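# Insert steel peg fully into block hole without moving block

## Task

Push the steel peg completely down into the hole in the block. The block must never shift more than 1.5 cm from its starting spot, or the attempt fails. The peg must stay seated with no robot support at the end, and the gripper must release it and back away.

## Robot and tools

Robot: two 6-joint arms with parallel grippers, left_arm and right_arm. Scene frame: origin on the table top midway between the arms, +x out over the table, +z up, left_arm on the +y side. Base positions: left_arm (-0.046, +0.321, 0) m, right_arm (-0.046, -0.374, 0) m, both almost unrotated. The names left and right are arm labels, not image sides.

Joint order for every arm, in rows and in result lists: waist (joint1), shoulder (joint2), elbow (joint3), wrist pitch (joint4), wrist yaw (joint5), wrist roll (joint6). Ranges in rad: waist -2.618 to 3.054, shoulder 0.000 to 3.142, elbow 0.000 to 3.142, wrist pitch -1.571 to 1.571, wrist yaw -1.571 to 1.571, wrist roll -2.094 to 2.094. True ends may differ by up to 0.036 rad either way.

A row is 14 numbers, each in [-1, 1], always covering both arms: left_arm's 6 joint values then its opening, then the same 7 for right_arm. Joint values are scaled offsets, not angles: 1.0 equals 1.202 rad for the waist, 1.258 shoulder, 1.238 elbow, 2.073 wrist pitch, 2.022 for wrist yaw and for wrist roll. Opening is absolute: +1 fully open, -1 closed. Optionally 12 more numbers in 0 to 1 follow: stiffness multipliers per joint, left's 6 then right's 6, persisting until changed.

execute_actions(actions): a list of up to 15 actions; each action is a table of up to 15 rows, one per control step of 1/30 s, with the last row held if the table is short (15 steps per action, 0.5 s). Joint offsets in every row are measured from the angles the arm had when that action began, not from the prior row; for the first action of a call, from the last reported angles. If any action is malformed, or the first one would push a joint more than 0.036 rad outward beyond its range, nothing in the call runs. Later offending actions are refused for both arms. An empty list just returns the current state and images.

move(target, speed, blocking): target is one 14-number row (plus optional stiffness) whose joint offsets count from the Joint positions in the latest result that printed them. All joints travel in sync, so the hand follows a curve. speed (0.01 to 2 rad/s, default 0.5) caps the joint with the longest travel; the path lasts 0.5 to 10 s and is cut off at 10 s. Finger values are sent at once. It ignores obstacles and the other arm; faster moves and targets set deeper past contact hit and press harder. With blocking=false it returns after 0.5 s while motion continues; actions and new moves are refused until wait or stop shows it ended. The extra "move:" line reports the outcome (done, off_target, moving, held, fault), limits=held or limits=none, and each arm's joint farthest from target. To keep a pressing arm's force, send offsets from Joint positions to Joint targets.

wait(seconds): 0 to 10; lets the sim run holding the last command, returning early if a running move finishes. stop(): brakes a running move; needs room, and fingers keep moving. zoom_image(camera, region): camera is cam_head_left or cam_head_right (both 504x504); region [x0, y0, x1, y1] in pixels from the top-left, at most 504 by 504. read_manual(section): only licence texts. finished_scene(scene): pass the current scene's number; irreversible, and the goal must already hold steadily.

Motion limits: each step, a joint's target stays within a lead of its measured angle (0.202 rad waist, 0.258 shoulder, 0.238 elbow, 0.573 wrist pitch, 0.522 wrist yaw and roll), and if targets would place the hand over 70 mm from where it is, all are scaled back. Big changes therefore need several actions; re-command any unfinished remainder. Arms can sag under zero offsets: in a reply's first call send offsets back to the wanted angles, zeros afterwards, increasing the correction if a joint stays short.

Results: a state line per arm with end_effector_position (m) and end_effector_quat_wxyz in the scene frame; that point sits between the finger pads about 1 cm behind the tips, fingers along gripper +z, closing along y; printed position may be off, more at long reach. Joint positions and velocities list 6 joints (rad, rad/s) plus pad gap (m; 0.094 when fully open). Joint targets shows what joints are being driven toward. grip_measured is the opening on the command scale, with up to about 1 mm fixed bias per gripper. Joint torques are total drive output with offsets and noise. Step readings list joint angles at some steps; HELD marks steps where an arm was held back. "joint command not followed" means a clearance check altered targets; "joint sent to its limit" means a joint reached its end. Camera calibration (K, distortion, T_world_to_cam) is given for both head cameras and may be slightly off.

Gripping: to hold, command an opening about 0.03 under grip_measured; smaller gaps grip lighter. Pad force is roughly 50 to 62 N, weaker on very thin parts.

Avoid: shifting the block (keep all force on the peg, insert gently and aligned), dropping or knocking anything off the table, arm-to-arm collisions or pressing, slams and hard pushes. Long holding under load heats motors: MOTOR HOT at 75 °C, a 10 s arm stop at 90 °C, and at 100 °C the arm goes limp and falls. Loose objects may occasionally be nudged by outside disturbances. Finish by opening the gripper and withdrawing.

Each tool is called as name(argument=value, ...), one argument or row to a line, values as JSON.

## Session

execute_actions(
  actions=[],
)

Scene clock: 0.00 s.
left_arm: end_effector_position=(+0.2828, +0.1443, +0.2677) grip_measured=+1.000 end_effector_quat_wxyz=(+0.515, +0.004, +0.820, +0.252) | right_arm: end_effector_position=(+0.6215, -0.5230, +0.1488) grip_measured=+1.000 end_effector_quat_wxyz=(+0.692, -0.416, +0.580, -0.103)
Joint names: [waist, shoulder, elbow, wrist pitch, wrist yaw, wrist roll]
Joint positions: left_arm=[-0.969  1.593  1.394 -0.947 -1.184 -0.656  0.094] | right_arm=[-0.435  2.649  2.049  0.567 -0.902 -0.795  0.094]
Joint velocities: left_arm=[-0.002 -0.002 -0.002  0.007 -0.007 -0.037  0.   ] | right_arm=[ 0.017  0.007  0.017 -0.022  0.051  0.051  0.   ]
Joint torques (N m, as the arm reports them, + toward a larger angle): no reading
Joint targets: left_arm=[-0.969 1.584 1.404 -0.949 -1.199 -0.659] | right_arm=[-0.435 2.630 2.061 0.568 -0.903 -0.789]
Joint stiffness scale: left_arm=[1. 1. 1. 1. 1. 1.] | right_arm=[1. 1. 1. 1. 1. 1.]

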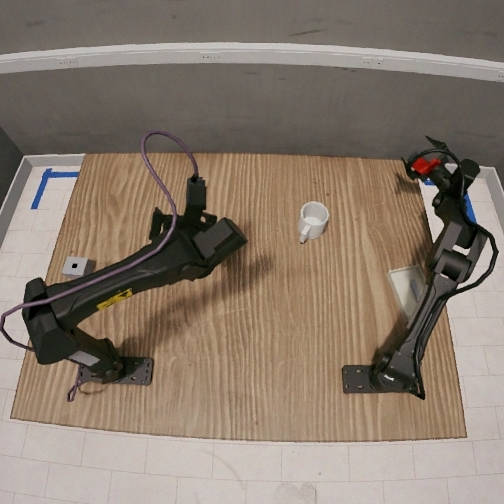

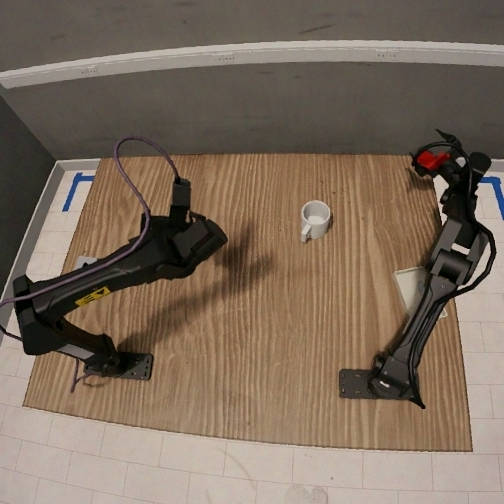

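zoom_image(
  camera="cam_head_left",
  region=[30, 220, 130, 320],
)

zoom_image(
  camera="cam_head_left",
  region=[360, 240, 480, 360],
)

Region (30, 220, 130, 320) of cam_head_left's 504x504 image, scaled by 5.040, with more detail than that image has.

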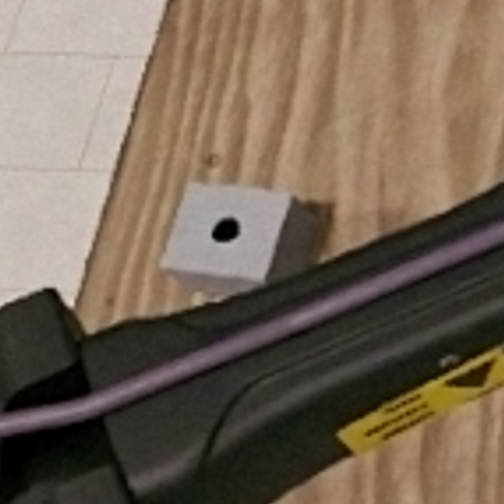

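Region (360, 240, 480, 360) of cam_head_left's 504x504 image, scaled by 4.200, with more detail than that image has.

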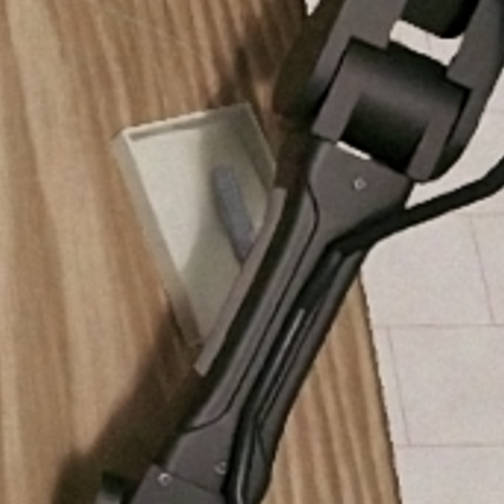

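move(
  target=[0.557, 0.8, 0.489, 0.746, 0.091, 0.324, 1, 0.861, -0.039, -0.04, 0.016, 0.941, 0.393, 1],
  speed=1.0,
)

zoom_image(
  camera="cam_head_left",
  region=[360, 240, 480, 360],
)

zoom_image(
  camera="cam_head_right",
  region=[370, 240, 490, 360],
)

zoom_image(
  camera="cam_head_left",
  region=[30, 220, 130, 320],
)

zoom_image(
  camera="cam_head_right",
  region=[40, 220, 140, 320],
)

Scene clock: 99.77 s.
left_arm: end_effector_position=(+0.6144, +0.2894, +0.1395) grip_measured=+1.000 end_effector_quat_wxyz=(+0.642, -0.239, +0.679, +0.264) | right_arm: end_effector_position=(+0.5734, -0.1211, +0.1456) grip_measured=+1.000 end_effector_quat_wxyz=(+0.683, +0.119, +0.705, -0.148)
Joint names: [waist, shoulder, elbow, wrist pitch, wrist yaw, wrist roll]
Joint positions: left_arm=[-0.294  2.609  1.954  0.586 -1.006 -0.006  0.094] | right_arm=[ 0.603  2.636  2.012  0.584  0.991 -0.014  0.094]
Joint velocities: left_arm=[ 0.002 -0.007  0.002  0.051 -0.037 -0.066  0.   ] | right_arm=[-0.002 -0.002 -0.017 -0.022  0.037 -0.051  0.   ]
Joint torques (N m, as the arm reports them, + toward a larger angle): left_arm=[ -0.51 -15.35  10.54   2.05   0.02   0.12] | right_arm=[ -0.22 -17.85   4.83   1.73   0.13   0.16]
Joint targets: left_arm=[-0.300 2.600 2.000 0.600 -1.000 -0.001] | right_arm=[0.600 2.600 1.999 0.601 1.000 -0.000]
Joint stiffness scale: left_arm=[1. 1. 1. 1. 1. 1.] | right_arm=[1. 1. 1. 1. 1. 1.]
move: off_target (left_arm, right_arm); limits=none; left_arm: farthest joint: the elbow, 0.045 radians from its target (0.605 radians at the start); right_arm: farthest joint: the shoulder, 0.036 radians from its target (0.049 radians at the start)

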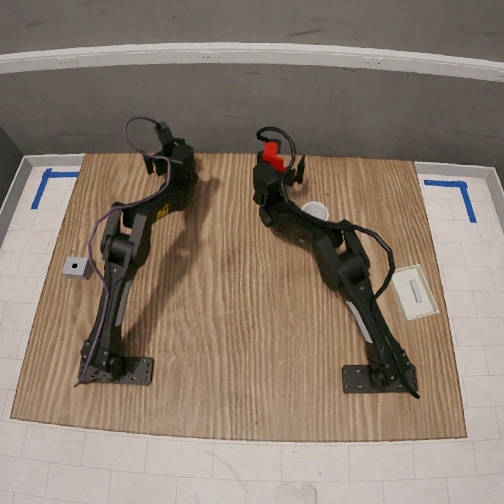

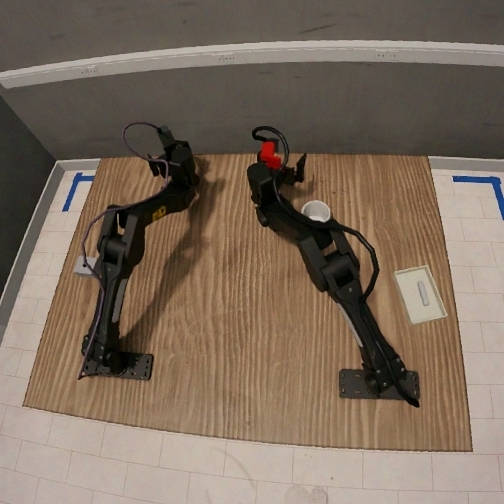

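Region (360, 240, 480, 360) of cam_head_left's 504x504 image, scaled by 4.200, with more detail than that image has.

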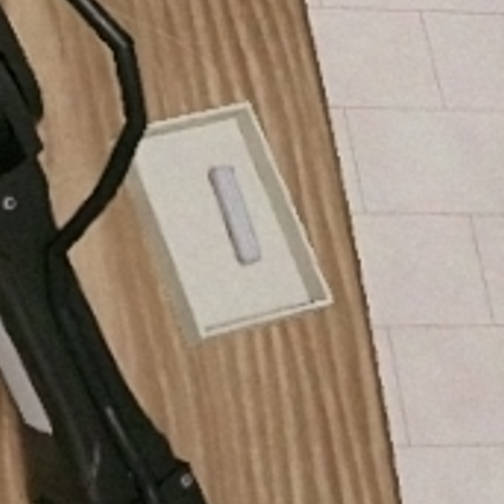

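Region (370, 240, 490, 360) of cam_head_right's 504x504 image, scaled by 4.200, with more detail than that image has.

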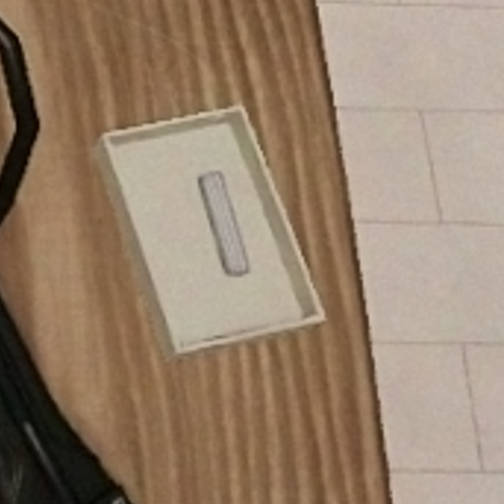

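Region (30, 220, 130, 320) of cam_head_left's 504x504 image, scaled by 5.040, with more detail than that image has.

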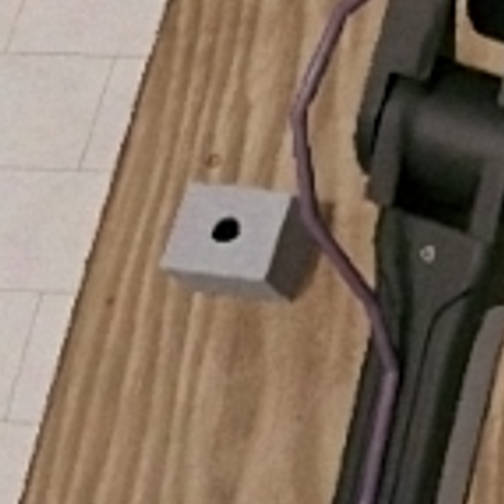

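Region (40, 220, 140, 320) of cam_head_right's 504x504 image, scaled by 5.040, with more detail than that image has.

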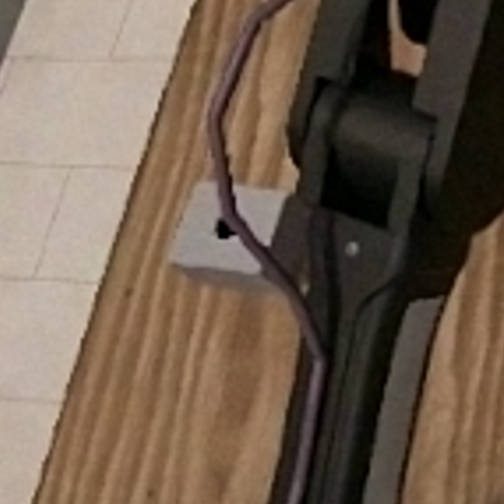

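move(
  target=[-0.754, -0.8, -1.0, 0.15, 0.4975, 0, 1, -0.949, -0.839, -0.717, -0.819, -0.49, -0.339, 0],
  speed=1.0,
)

Scene clock: 161.97 s.
left_arm: end_effector_position=(+0.1383, -0.1266, +0.2265) grip_measured=+1.000 end_effector_quat_wxyz=(+0.584, +0.393, +0.593, -0.392) | right_arm: end_effector_position=(+0.1910, -0.5139, +0.0777) grip_measured=+0.002 end_effector_quat_wxyz=(-0.003, -0.080, +0.997, -0.007)
Joint names: [waist, shoulder, elbow, wrist pitch, wrist yaw, wrist roll]
Joint positions: left_arm=[-1.2    1.627  0.735  0.881 -0.007 -0.006  0.094] | right_arm=[-0.535  1.605  1.139 -1.102  0.014 -0.688  0.047]
Joint velocities: left_arm=[ 0.002 -0.007  0.012 -0.022 -0.007 -0.007  0.   ] | right_arm=[-0.002  0.002  0.007 -0.007 -0.051  0.037 -0.001]
Joint torques (N m, as the arm reports them, + toward a larger angle): left_arm=[-0.04 -8.78  4.97  2.36  0.09  0.01] | right_arm=[-0.21 -7.73  3.92  0.19 -0.15 -0.06]
Joint targets: left_arm=[-1.201 1.603 0.716 0.897 0.000 -0.006] | right_arm=[-0.538 1.580 1.124 -1.114 0.000 -0.699]
Joint stiffness scale: left_arm=[1. 1. 1. 1. 1. 1.] | right_arm=[1. 1. 1. 1. 1. 1.]
move: off_target (left_arm, right_arm); limits=none; left_arm: farthest joint: the shoulder, 0.024 radians from its target (1.007 radians at the start); right_arm: farthest joint: the shoulder, 0.024 radians from its target (1.055 radians at the start)

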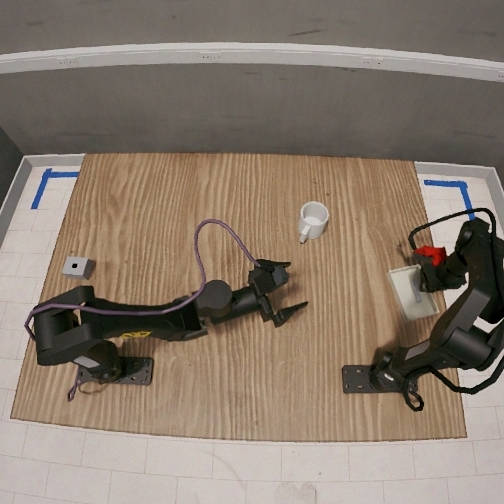

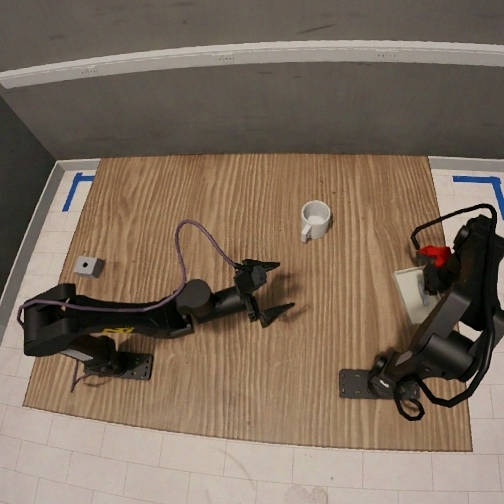

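zoom_image(
  camera="cam_head_left",
  region=[370, 230, 470, 330],
)

zoom_image(
  camera="cam_head_right",
  region=[380, 230, 480, 330],
)

zoom_image(
  camera="cam_head_right",
  region=[40, 220, 140, 320],
)

Region (370, 230, 470, 330) of cam_head_left's 504x504 image, scaled by 5.040, with more detail than that image has.

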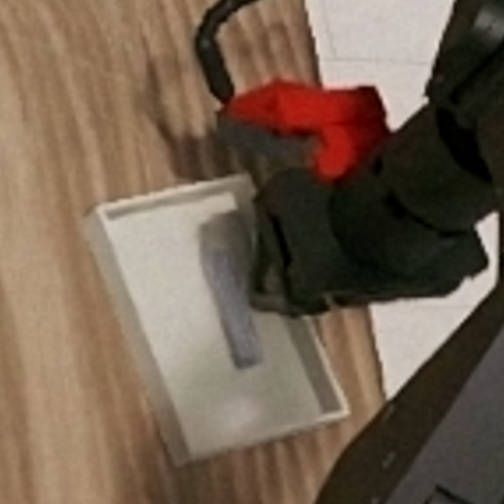

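Region (380, 230, 480, 330) of cam_head_right's 504x504 image, scaled by 5.040, with more detail than that image has.

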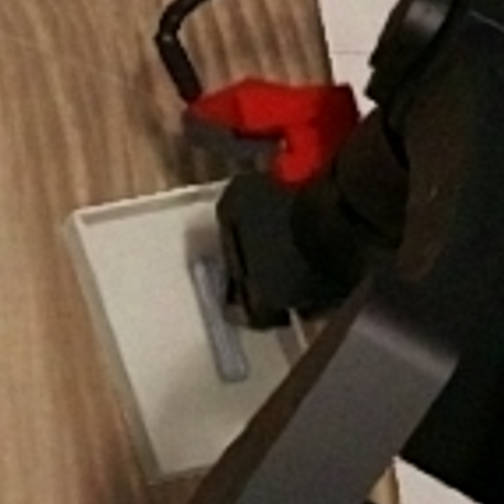

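Region (40, 220, 140, 320) of cam_head_right's 504x504 image, scaled by 5.040, with more detail than that image has.

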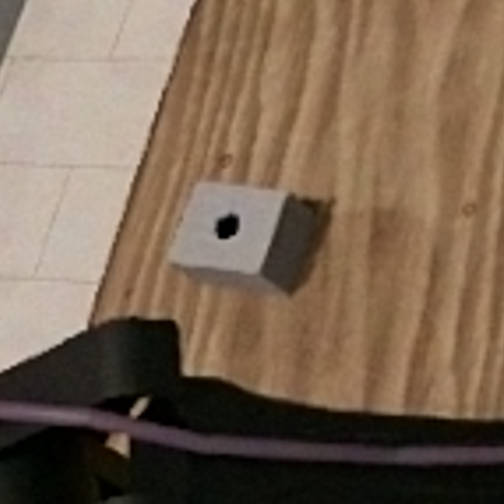

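move(
  target=[0, -0.27, -0.273, 0.007, 0, 0, 1, 0.0, -0.0556, -0.176, 0.0685, -0.012, -0.011, -0.23],
  speed=0.6,
)

zoom_image(
  camera="cam_head_left",
  region=[370, 230, 470, 330],
)

zoom_image(
  camera="cam_head_right",
  region=[380, 230, 480, 330],
)

Scene clock: 213.70 s.
left_arm: end_effector_position=(+0.1068, -0.0492, +0.2162) grip_measured=+1.000 end_effector_quat_wxyz=(+0.583, +0.394, +0.594, -0.391) | right_arm: end_effector_position=(+0.1652, -0.4966, +0.0387) grip_measured=-0.228 end_effector_quat_wxyz=(-0.013, -0.086, +0.996, +0.007)
Joint names: [waist, shoulder, elbow, wrist pitch, wrist yaw, wrist roll]
Joint positions: left_arm=[-1.2    1.31   0.414  0.882 -0.007 -0.006  0.094] | right_arm=[-0.535  1.565  0.936 -0.971  0.003 -0.699  0.036]
Joint velocities: left_arm=[-0.002 -0.002 -0.012 -0.066 -0.081 -0.022  0.   ] | right_arm=[-0.002 -0.022  0.007 -0.022 -0.066 -0.007 -0.001]
Joint torques (N m, as the arm reports them, + toward a larger angle): left_arm=[ 0.03 -5.81  5.16  2.34  0.01  0.02] | right_arm=[ 0.02 -7.42  3.49  0.34 -0.1  -0.11]
Joint targets: left_arm=[-1.200 1.287 0.397 0.895 -0.007 -0.006] | right_arm=[-0.535 1.535 0.921 -0.960 -0.010 -0.710]
Joint stiffness scale: left_arm=[1. 1. 1. 1. 1. 1.] | right_arm=[1. 1. 1. 1. 1. 1.]
move: off_target (left_arm, right_arm); limits=none; left_arm: farthest joint: the shoulder, 0.023 radians from its target (0.340 radians at the start); right_arm: farthest joint: the shoulder, 0.030 radians from its target (0.070 radians at the start)

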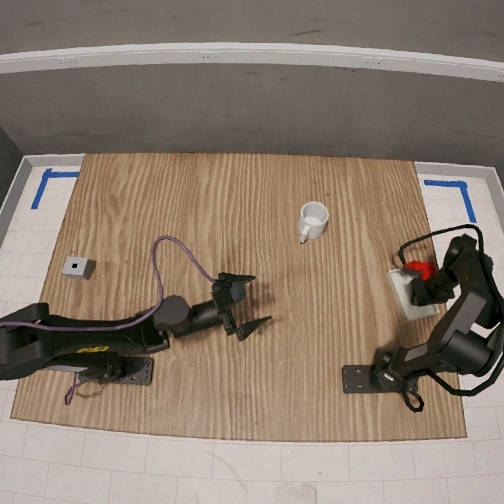

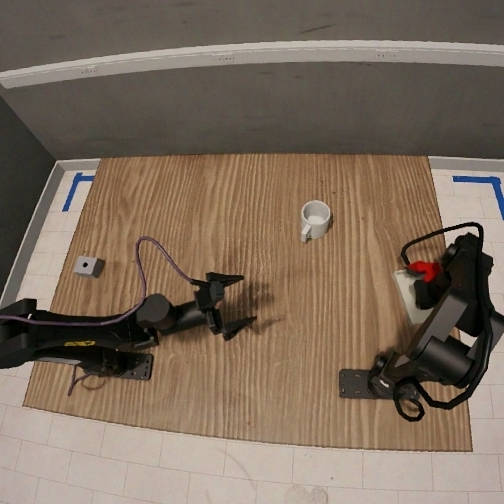

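Region (370, 230, 470, 330) of cam_head_left's 504x504 image, scaled by 5.040, with more detail than that image has.

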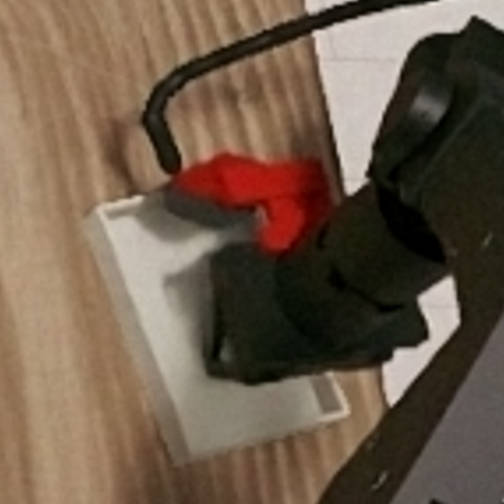

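Region (380, 230, 480, 330) of cam_head_right's 504x504 image, scaled by 5.040, with more detail than that image has.

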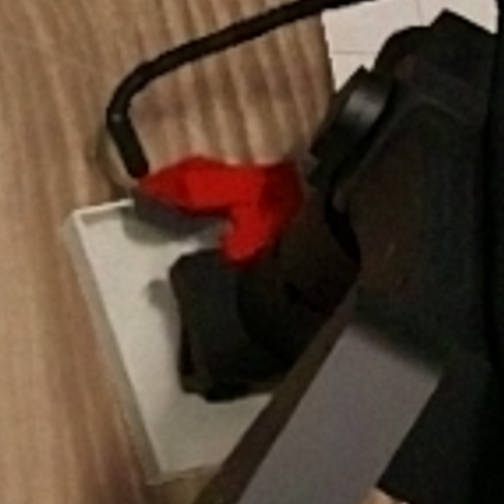

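move(
  target=[0, -0.018, -0.014, 0.006, 0, 0, 1, 0.0, 0.016, -0.0606, 0.0646, 0, -0.005, -0.23],
  speed=0.3,
)

Scene clock: 227.90 s.
left_arm: end_effector_position=(+0.1068, -0.0492, +0.2162) grip_measured=+1.000 end_effector_quat_wxyz=(+0.583, +0.394, +0.594, -0.391) | right_arm: end_effector_position=(+0.1745, -0.5034, +0.0246) grip_measured=-0.228 end_effector_quat_wxyz=(+0.010, -0.086, +0.996, -0.013)
Joint names: [waist, shoulder, elbow, wrist pitch, wrist yaw, wrist roll]
Joint positions: left_arm=[-1.2    1.31   0.414  0.882 -0.007 -0.006  0.094] | right_arm=[-0.535  1.575  0.885 -0.85   0.01  -0.699  0.036]
Joint velocities: left_arm=[ 0.012  0.007 -0.002 -0.007 -0.095  0.022  0.   ] | right_arm=[ 0.012 -0.002  0.007 -0.007 -0.022 -0.022  0.   ]
Joint torques (N m, as the arm reports them, + toward a larger angle): left_arm=[ 0.05 -5.79  5.07  2.35  0.01  0.01] | right_arm=[ 0.03 -4.41  3.04  0.5  -0.06 -0.09]
Joint targets: left_arm=[-1.200 1.288 0.397 0.894 -0.007 -0.006] | right_arm=[-0.535 1.585 0.861 -0.838 0.003 -0.709]
Joint stiffness scale: left_arm=[1. 1. 1. 1. 1. 1.] | right_arm=[1. 1. 1. 1. 1. 1.]
move: off_target (left_arm, right_arm); limits=none; left_arm: farthest joint: the shoulder, 0.023 radians from its target (0.023 radians at the start); right_arm: farthest joint: the elbow, 0.024 radians from its target (0.075 radians at the start)

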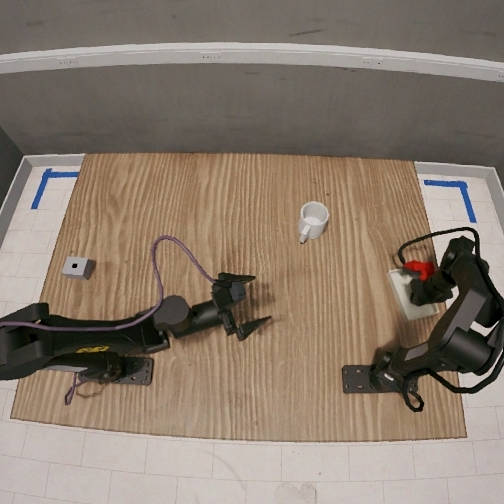

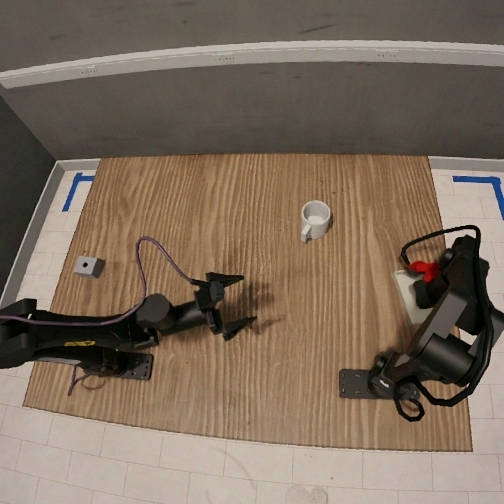

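move(
  target=[0, -0.018, -0.014, 0.006, 0, 0, 1, 0.0, 0.029, -0.022, 0.006, -0.003, -0.005, -0.23],
  speed=0.2,
)

Scene clock: 236.63 s.
left_arm: end_effector_position=(+0.1068, -0.0492, +0.2162) grip_measured=+1.000 end_effector_quat_wxyz=(+0.583, +0.394, +0.594, -0.391) | right_arm: end_effector_position=(+0.1724, -0.5022, +0.0178) grip_measured=-0.228 end_effector_quat_wxyz=(-0.001, -0.086, +0.996, -0.005)
Joint names: [waist, shoulder, elbow, wrist pitch, wrist yaw, wrist roll]
Joint positions: left_arm=[-1.2    1.31   0.414  0.882 -0.007 -0.006  0.094] | right_arm=[-0.535  1.604  0.885 -0.848  0.01  -0.699  0.036]
Joint velocities: left_arm=[-0.007  0.002 -0.002  0.007  0.022 -0.037  0.   ] | right_arm=[ 0.002  0.002 -0.012 -0.081 -0.007  0.066  0.001]
Joint torques (N m, as the arm reports them, + toward a larger angle): left_arm=[ 0.   -5.81  5.09  2.34  0.01  0.02] | right_arm=[ 0.11 -4.71  2.85  0.43 -0.07 -0.12]
Joint targets: left_arm=[-1.200 1.288 0.397 0.894 -0.007 -0.006] | right_arm=[-0.535 1.612 0.858 -0.837 0.004 -0.709]
Joint stiffness scale: left_arm=[1. 1. 1. 1. 1. 1.] | right_arm=[1. 1. 1. 1. 1. 1.]
move: off_target (left_arm, right_arm); limits=none; left_arm: farthest joint: the shoulder, 0.023 radians from its target (0.023 radians at the start); right_arm: farthest joint: the elbow, 0.027 radians from its target (0.027 radians at the start)

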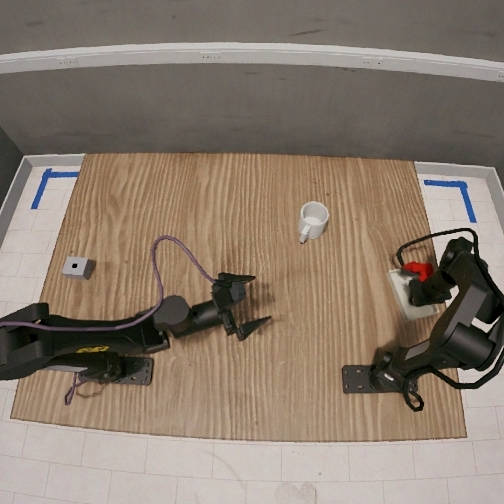

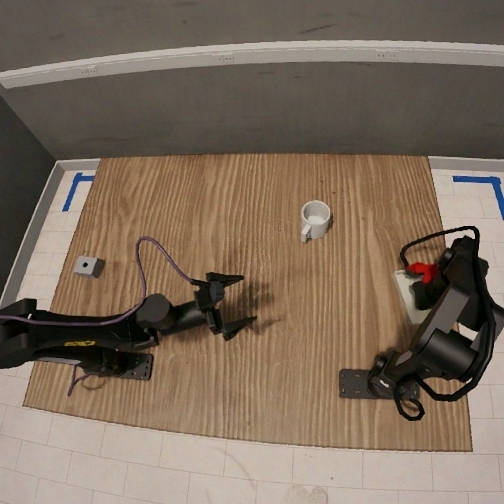

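move(
  target=[0, -0.018, -0.014, 0.006, 0, 0, 1, 0.0, 0.006, -0.022, 0.005, -0.003, -0.005, -0.8],
  speed=0.2,
)

Scene clock: 242.97 s.
left_arm: end_effector_position=(+0.1068, -0.0492, +0.2162) grip_measured=+1.000 end_effector_quat_wxyz=(+0.583, +0.394, +0.594, -0.391) | right_arm: end_effector_position=(+0.1723, -0.5024, +0.0178) grip_measured=-0.716 end_effector_quat_wxyz=(-0.002, -0.086, +0.996, -0.006)
Joint names: [waist, shoulder, elbow, wrist pitch, wrist yaw, wrist roll]
Joint positions: left_arm=[-1.2    1.31   0.414  0.882 -0.007 -0.006  0.094] | right_arm=[-0.535  1.604  0.885 -0.848  0.011 -0.699  0.013]
Joint velocities: left_arm=[ 0.007 -0.002 -0.007 -0.081 -0.051 -0.081  0.   ] | right_arm=[ 0.002  0.012 -0.017  0.037  0.051 -0.066  0.001]
Joint torques (N m, as the arm reports them, + toward a larger angle): left_arm=[ 0.05 -5.78  5.09  2.34  0.02  0.02] | right_arm=[ 0.09 -4.81  2.78  0.37 -0.09 -0.1 ]
Joint targets: left_arm=[-1.200 1.288 0.397 0.894 -0.007 -0.006] | right_arm=[-0.535 1.612 0.858 -0.838 0.004 -0.709]
Joint stiffness scale: left_arm=[1. 1. 1. 1. 1. 1.] | right_arm=[1. 1. 1. 1. 1. 1.]
move: off_target (left_arm, right_arm); limits=none; left_arm: farthest joint: the shoulder, 0.023 radians from its target (0.023 radians at the start); right_arm: farthest joint: the elbow, 0.027 radians from its target (0.027 radians at the start)

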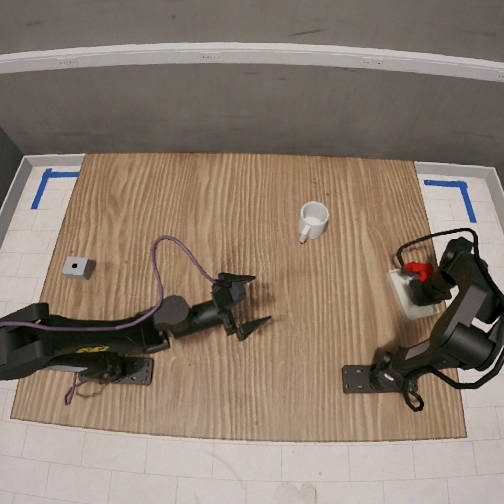

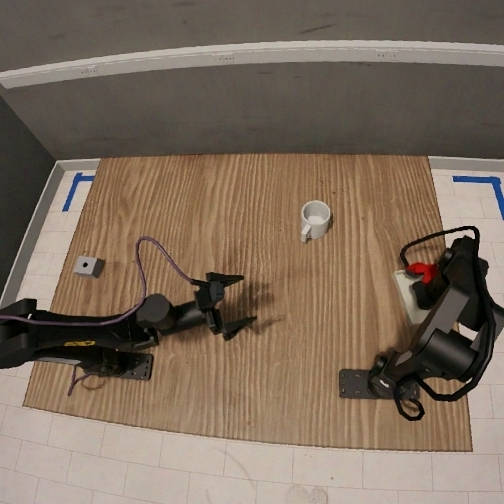

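move(
  target=[0, 0.583, 0.125, 0.296, 0, 0, 1, 0.0, -0.015, 0.2, -0.128, -0.003, -0.005, -0.76],
  speed=0.6,
)

Scene clock: 287.23 s.
left_arm: end_effector_position=(+0.1305, -0.1075, +0.1065) grip_measured=+1.000 end_effector_quat_wxyz=(+0.579, +0.396, +0.597, -0.389) | right_arm: end_effector_position=(+0.1790, -0.5063, +0.0668) grip_measured=-0.716 end_effector_quat_wxyz=(-0.021, -0.086, +0.996, +0.008)
Joint names: [waist, shoulder, elbow, wrist pitch, wrist yaw, wrist roll]
Joint positions: left_arm=[-1.2    2.04   0.533  1.479 -0.007 -0.006  0.094] | right_arm=[-0.535  1.604  1.094 -1.102  0.011 -0.699  0.013]
Joint velocities: left_arm=[-0.007 -0.007 -0.007 -0.037 -0.007  0.007  0.   ] | right_arm=[-0.012  0.007 -0.007 -0.11   0.022 -0.051 -0.   ]
Joint torques (N m, as the arm reports them, + toward a larger angle): left_arm=[ 0.   -7.59  6.4   2.3   0.01  0.02] | right_arm=[ 0.   -7.22  7.11  0.09 -0.05 -0.08]
Joint targets: left_arm=[-1.200 2.044 0.569 1.496 -0.007 -0.006] | right_arm=[-0.535 1.586 1.133 -1.113 0.005 -0.709]
Joint stiffness scale: left_arm=[1. 1. 1. 1. 1. 1.] | right_arm=[1. 1. 1. 1. 1. 1.]
move: off_target (left_arm, right_arm); limits=none; left_arm: farthest joint: the elbow, 0.036 radians from its target (0.155 radians at the start); right_arm: farthest joint: the elbow, 0.039 radians from its target (0.247 radians at the start)

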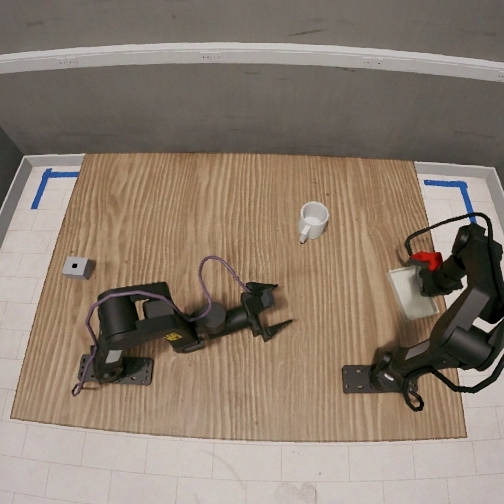

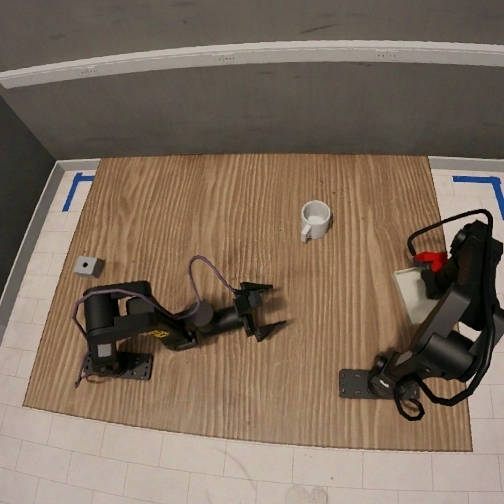

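move(
  target=[0, 0.003, 0.054, 0.008, 0, 0, 1, 1.0, -0.003, 0.207, -0.089, -0.005, -0.252, -0.76],
  speed=0.9,
)

Scene clock: 300.43 s.
left_arm: end_effector_position=(+0.1336, -0.1150, +0.1179) grip_measured=+1.000 end_effector_quat_wxyz=(+0.589, +0.389, +0.587, -0.396) | right_arm: end_effector_position=(+0.1736, -0.1986, +0.1202) grip_measured=-0.715 end_effector_quat_wxyz=(-0.001, +0.805, -0.593, +0.004)
Joint names: [waist, shoulder, elbow, wrist pitch, wrist yaw, wrist roll]
Joint positions: left_arm=[-1.2    2.04   0.567  1.481 -0.007 -0.006  0.094] | right_arm=[ 0.667  1.604  1.309 -1.273  0.007 -1.197  0.013]
Joint velocities: left_arm=[ 0.012  0.007 -0.022 -0.037 -0.037 -0.037  0.   ] | right_arm=[-0.017 -0.002 -0.012  0.037 -0.022 -0.051 -0.001]
Joint torques (N m, as the arm reports them, + toward a larger angle): left_arm=[ 0.02 -7.74  6.43  2.35  0.02  0.03] | right_arm=[-0.05 -6.26  7.41  0.21 -0.06 -0.11]
Joint targets: left_arm=[-1.200 2.044 0.600 1.496 -0.007 -0.006] | right_arm=[0.667 1.601 1.350 -1.287 0.001 -1.209]
Joint stiffness scale: left_arm=[1. 1. 1. 1. 1. 1.] | right_arm=[1. 1. 1. 1. 1. 1.]
move: off_target (left_arm, right_arm); limits=none; left_arm: farthest joint: the elbow, 0.033 radians from its target (0.067 radians at the start); right_arm: farthest joint: the elbow, 0.041 radians from its target (0.257 radians at the start)

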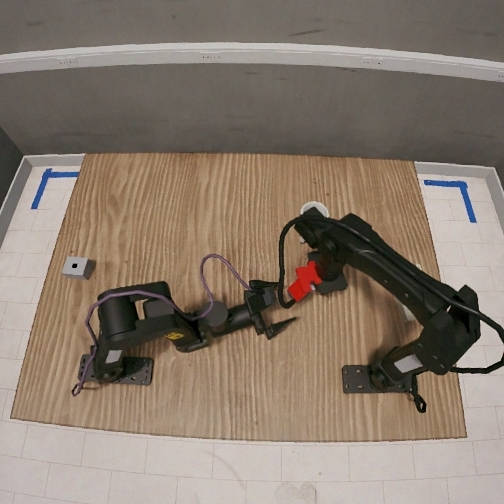

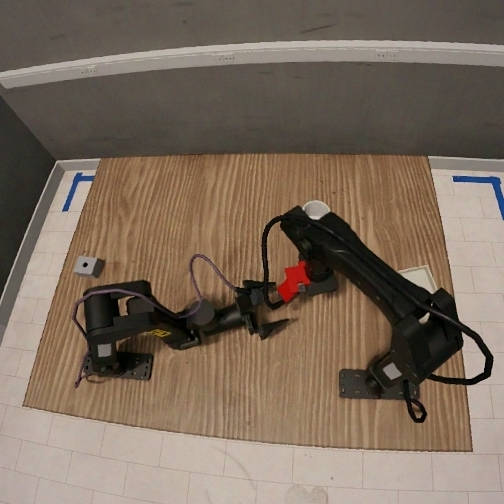

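zoom_image(
  camera="cam_head_left",
  region=[230, 240, 360, 370],
)

zoom_image(
  camera="cam_head_right",
  region=[220, 240, 350, 370],
)

Region (230, 240, 360, 370) of cam_head_left's 504x504 image, scaled by 3.877, with more detail than that image has.

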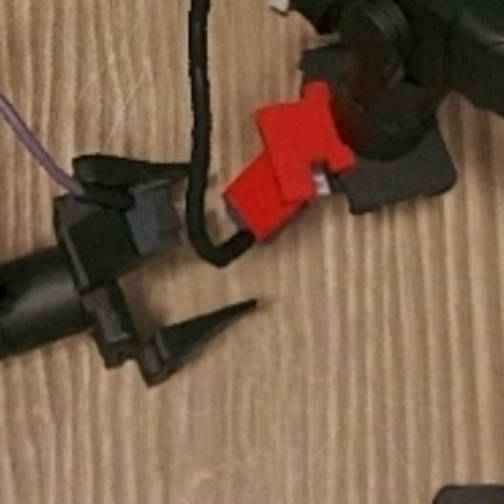

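Region (220, 240, 350, 370) of cam_head_right's 504x504 image, scaled by 3.877, with more detail than that image has.

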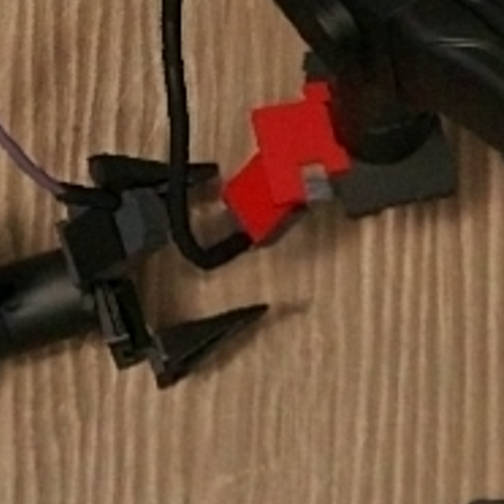

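move(
  target=[0, -0.599, -0.137, -0.288, 0, 0, 1, -0.804, -0.567, -1.0, 1.0, -0.003, 0.592, -0.76],
  speed=1.0,
)

Scene clock: 369.37 s.
left_arm: end_effector_position=(+0.1069, -0.0495, +0.2215) grip_measured=+1.000 end_effector_quat_wxyz=(+0.588, +0.390, +0.588, -0.395) | right_arm: end_effector_position=(+0.2565, -0.4626, +0.1625) grip_measured=-0.716 end_effector_quat_wxyz=(+0.666, +0.102, +0.732, -0.102)
Joint names: [waist, shoulder, elbow, wrist pitch, wrist yaw, wrist roll]
Joint positions: left_arm=[-1.2    1.31   0.416  0.898 -0.007 -0.006  0.094] | right_arm=[-0.292  0.92   0.077  0.75   0.005 -0.014  0.013]
Joint velocities: left_arm=[-0.012  0.012  0.002  0.007 -0.066  0.007  0.   ] | right_arm=[-0.012 -0.002 -0.012 -0.066 -0.007  0.007 -0.001]
Joint torques (N m, as the arm reports them, + toward a larger angle): left_arm=[ 0.   -5.8   4.94  2.1   0.01  0.01] | right_arm=[-0.61 -2.62  4.85  2.34 -0.04  0.14]
Joint targets: left_arm=[-1.200 1.287 0.397 0.884 -0.007 -0.006] | right_arm=[-0.300 0.891 0.072 0.800 0.001 -0.000]
Joint stiffness scale: left_arm=[1. 1. 1. 1. 1. 1.] | right_arm=[1. 1. 1. 1. 1. 1.]
move: off_target (left_arm, right_arm); limits=none; left_arm: farthest joint: the shoulder, 0.023 radians from its target (0.754 radians at the start); right_arm: farthest joint: the wrist pitch, 0.050 radians from its target (2.073 radians at the start)

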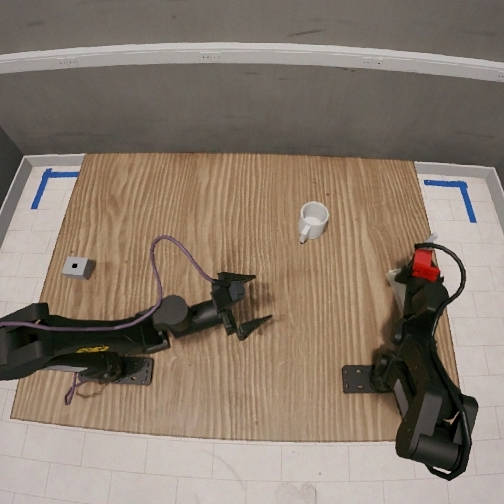

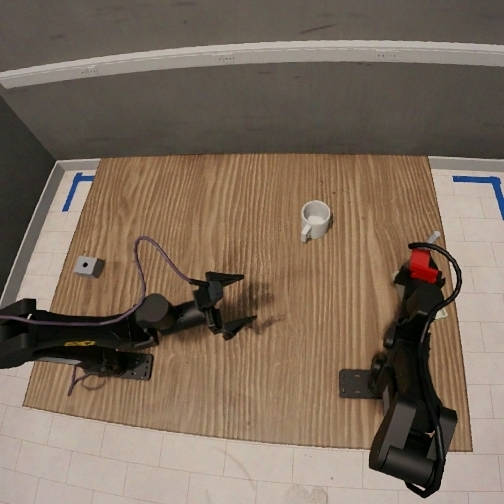

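move(
  target=[0, -0.018, -0.015, -0.007, 0, 0, 1, 1.0, -0.023, -0.004, 0.07, -0.002, 0.012, -0.76],
  speed=1.0,
)

move(
  target=[0, -0.018, -0.015, -0.007, 0, 0, 1, 0.18, -0.02, -0.004, 0.024, -0.002, 0.005, -0.76],
  speed=0.6,
)

zoom_image(
  camera="cam_head_left",
  region=[200, 240, 340, 380],
)

zoom_image(
  camera="cam_head_right",
  region=[190, 240, 330, 380],
)

Scene clock: 380.07 s.
left_arm: end_effector_position=(+0.1069, -0.0495, +0.2213) grip_measured=+1.000 end_effector_quat_wxyz=(+0.588, +0.390, +0.588, -0.395) | right_arm: end_effector_position=(+0.1469, -0.1232, +0.1861) grip_measured=-0.716 end_effector_quat_wxyz=(+0.636, -0.312, +0.634, +0.311)
Joint names: [waist, shoulder, elbow, wrist pitch, wrist yaw, wrist roll]
Joint positions: left_arm=[-1.2    1.31   0.416  0.897 -0.007 -0.006  0.094] | right_arm=[ 0.903  0.92   0.077  0.845 -0.002 -0.002  0.013]
Joint velocities: left_arm=[ 0.007  0.007 -0.007  0.022 -0.007 -0.066  0.   ] | right_arm=[-0.002 -0.022  0.012 -0.037  0.022 -0.037  0.   ]
Joint torques (N m, as the arm reports them, + toward a larger angle): left_arm=[ 0.01 -5.77  4.98  2.08  0.01  0.02] | right_arm=[ 0.42 -2.62  5.03  2.29  0.05  0.11]
Joint targets: left_arm=[-1.200 1.287 0.398 0.883 -0.007 -0.006] | right_arm=[0.910 0.892 0.072 0.895 0.001 0.010]
Joint stiffness scale: left_arm=[1. 1. 1. 1. 1. 1.] | right_arm=[1. 1. 1. 1. 1. 1.]
move: off_target (left_arm, right_arm); limits=none; left_arm: farthest joint: the shoulder, 0.022 radians from its target (0.022 radians at the start); right_arm: farthest joint: the wrist pitch, 0.050 radians from its target (0.145 radians at the start)

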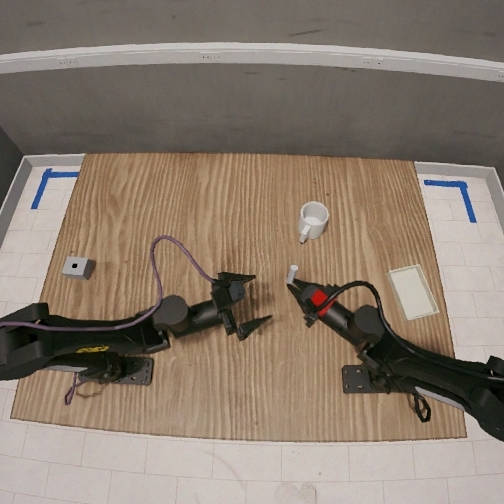

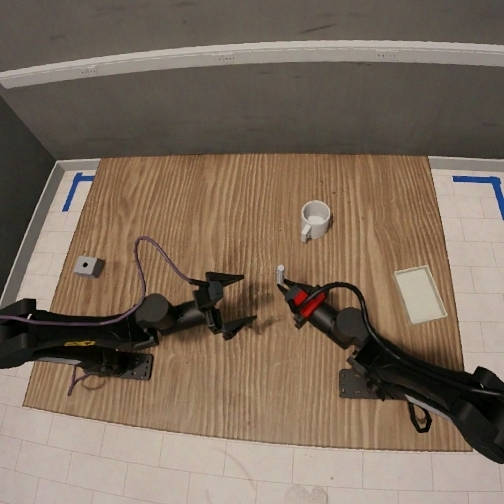

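Scene clock: 380.93 s.
left_arm: end_effector_position=(+0.1069, -0.0495, +0.2210) grip_measured=+1.000 end_effector_quat_wxyz=(+0.588, +0.390, +0.589, -0.395) | right_arm: end_effector_position=(+0.0900, -0.0883, +0.1860) grip_measured=-0.716 end_effector_quat_wxyz=(+0.599, -0.378, +0.597, +0.377)
Joint names: [waist, shoulder, elbow, wrist pitch, wrist yaw, wrist roll]
Joint positions: left_arm=[-1.2    1.31   0.416  0.896 -0.007 -0.006  0.094] | right_arm=[ 1.112  0.92   0.077  0.844 -0.005 -0.002  0.013]
Joint velocities: left_arm=[-0.002  0.002  0.007 -0.007  0.037  0.007  0.   ] | right_arm=[ 0.012 -0.002  0.022 -0.125 -0.051 -0.007 -0.   ]
Joint torques (N m, as the arm reports them, + toward a larger angle): left_arm=[ 0.01 -5.8   5.04  2.08  0.01  0.02] | right_arm=[ 0.46 -2.34  5.07  2.35  0.03  0.12]
Joint targets: left_arm=[-1.200 1.287 0.398 0.882 -0.007 -0.006] | right_arm=[1.119 0.895 0.072 0.895 -0.006 0.008]
Joint stiffness scale: left_arm=[1. 1. 1. 1. 1. 1.] | right_arm=[1. 1. 1. 1. 1. 1.]
move: off_target (left_arm, right_arm); limits=none; left_arm: farthest joint: the shoulder, 0.022 radians from its target (0.022 radians at the start); right_arm: farthest joint: the wrist pitch, 0.050 radians from its target (0.050 radians at the start)

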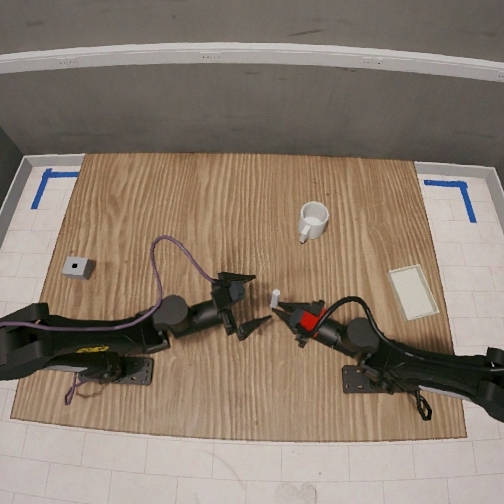

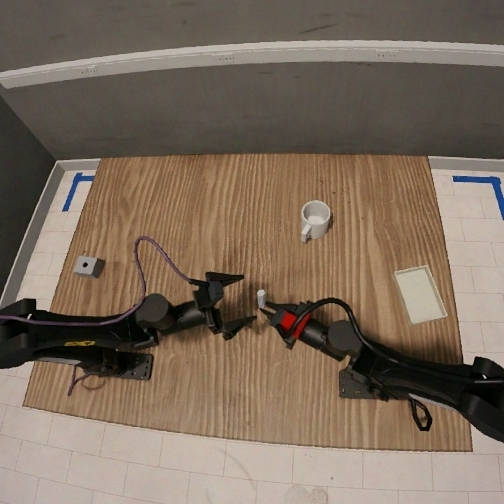

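Region (200, 240, 340, 380) of cam_head_left's 504x504 image, scaled by 3.600, with more detail than that image has.

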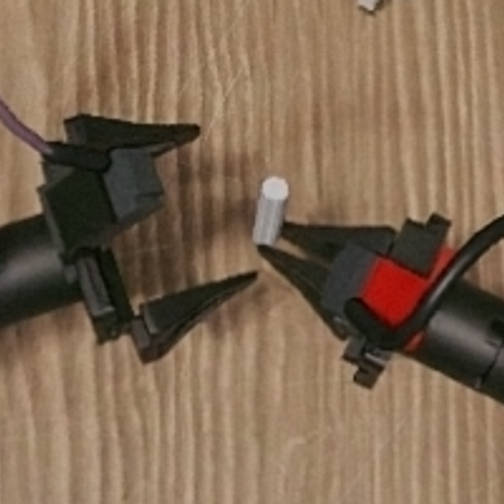

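Region (190, 240, 330, 380) of cam_head_right's 504x504 image, scaled by 3.600, with more detail than that image has.

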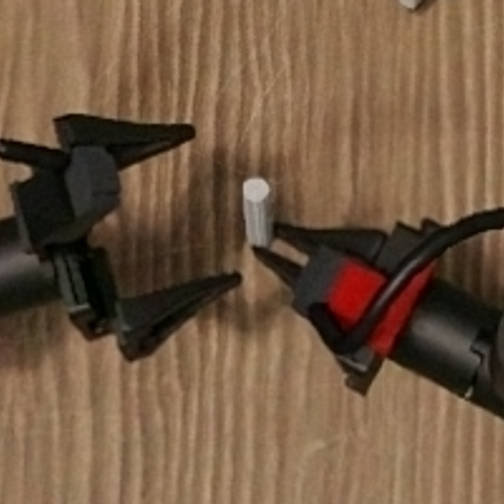

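move(
  target=[0, -0.018, -0.015, -0.006, 0, 0, 1, 0.015, 0.199, 0.111, 0.093, 0, 0.005, -0.76],
  speed=0.4,
)

zoom_image(
  camera="cam_head_left",
  region=[200, 240, 340, 380],
)

zoom_image(
  camera="cam_head_right",
  region=[190, 240, 330, 380],
)

Scene clock: 408.97 s.
left_arm: end_effector_position=(+0.1069, -0.0495, +0.2210) grip_measured=+1.000 end_effector_quat_wxyz=(+0.588, +0.390, +0.589, -0.395) | right_arm: end_effector_position=(+0.1005, -0.0581, +0.1876) grip_measured=-0.716 end_effector_quat_wxyz=(+0.595, -0.382, +0.597, +0.379)
Joint names: [waist, shoulder, elbow, wrist pitch, wrist yaw, wrist roll]
Joint positions: left_arm=[-1.2    1.31   0.416  0.896 -0.007 -0.006  0.094] | right_arm=[ 1.123  1.164  0.172  0.987 -0.005 -0.002  0.013]
Joint velocities: left_arm=[ 0.002 -0.012  0.002 -0.066  0.022  0.037  0.   ] | right_arm=[ 0.007  0.002  0.002  0.037 -0.007  0.037  0.   ]
Joint torques (N m, as the arm reports them, + toward a larger angle): left_arm=[ 0.03 -5.81  4.99  2.1   0.01  0.02] | right_arm=[ 0.56 -1.4   7.58  2.4   0.01  0.13]
Joint targets: left_arm=[-1.200 1.287 0.398 0.883 -0.007 -0.006] | right_arm=[1.130 1.171 0.214 1.037 -0.005 0.008]
Joint stiffness scale: left_arm=[1. 1. 1. 1. 1. 1.] | right_arm=[1. 1. 1. 1. 1. 1.]
move: off_target (left_arm, right_arm); limits=none; left_arm: farthest joint: the shoulder, 0.022 radians from its target (0.022 radians at the start); right_arm: farthest joint: the wrist pitch, 0.050 radians from its target (0.192 radians at the start)

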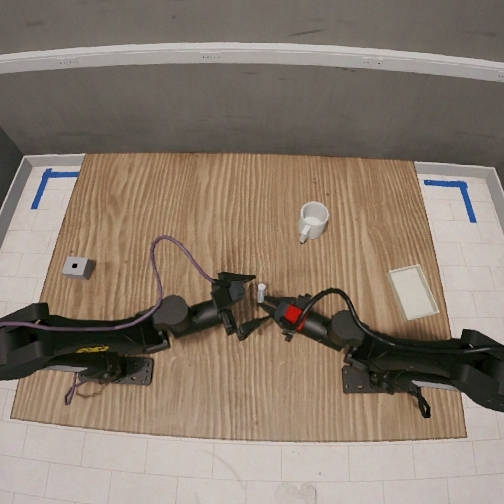

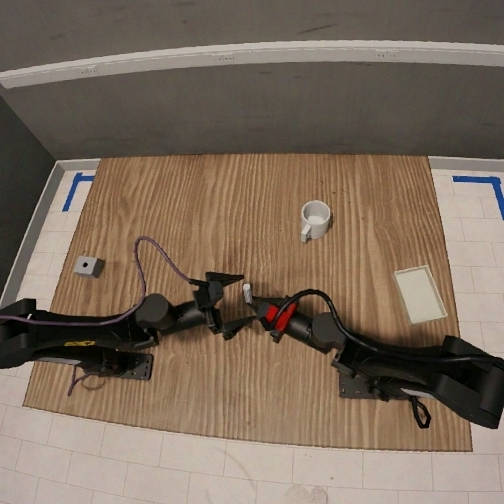

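Region (200, 240, 340, 380) of cam_head_left's 504x504 image, scaled by 3.600, with more detail than that image has.

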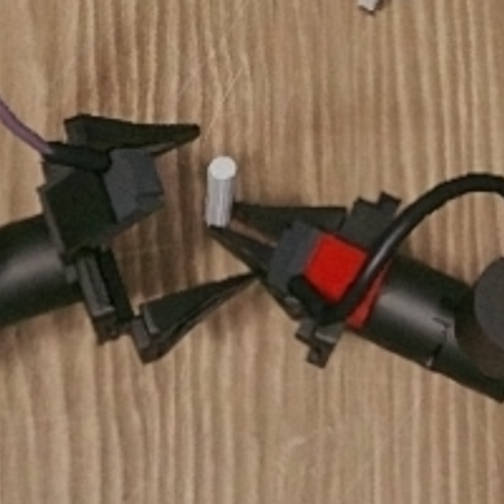

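Region (190, 240, 330, 380) of cam_head_right's 504x504 image, scaled by 3.600, with more detail than that image has.

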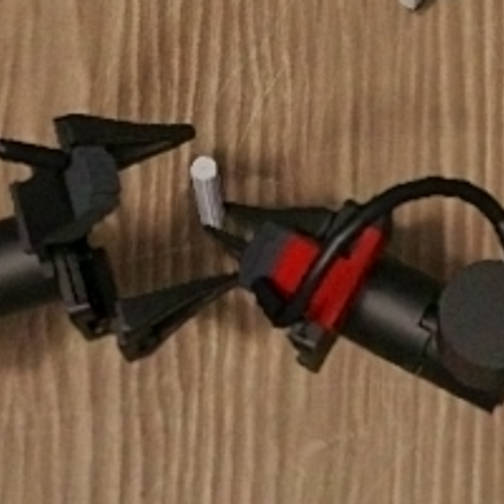

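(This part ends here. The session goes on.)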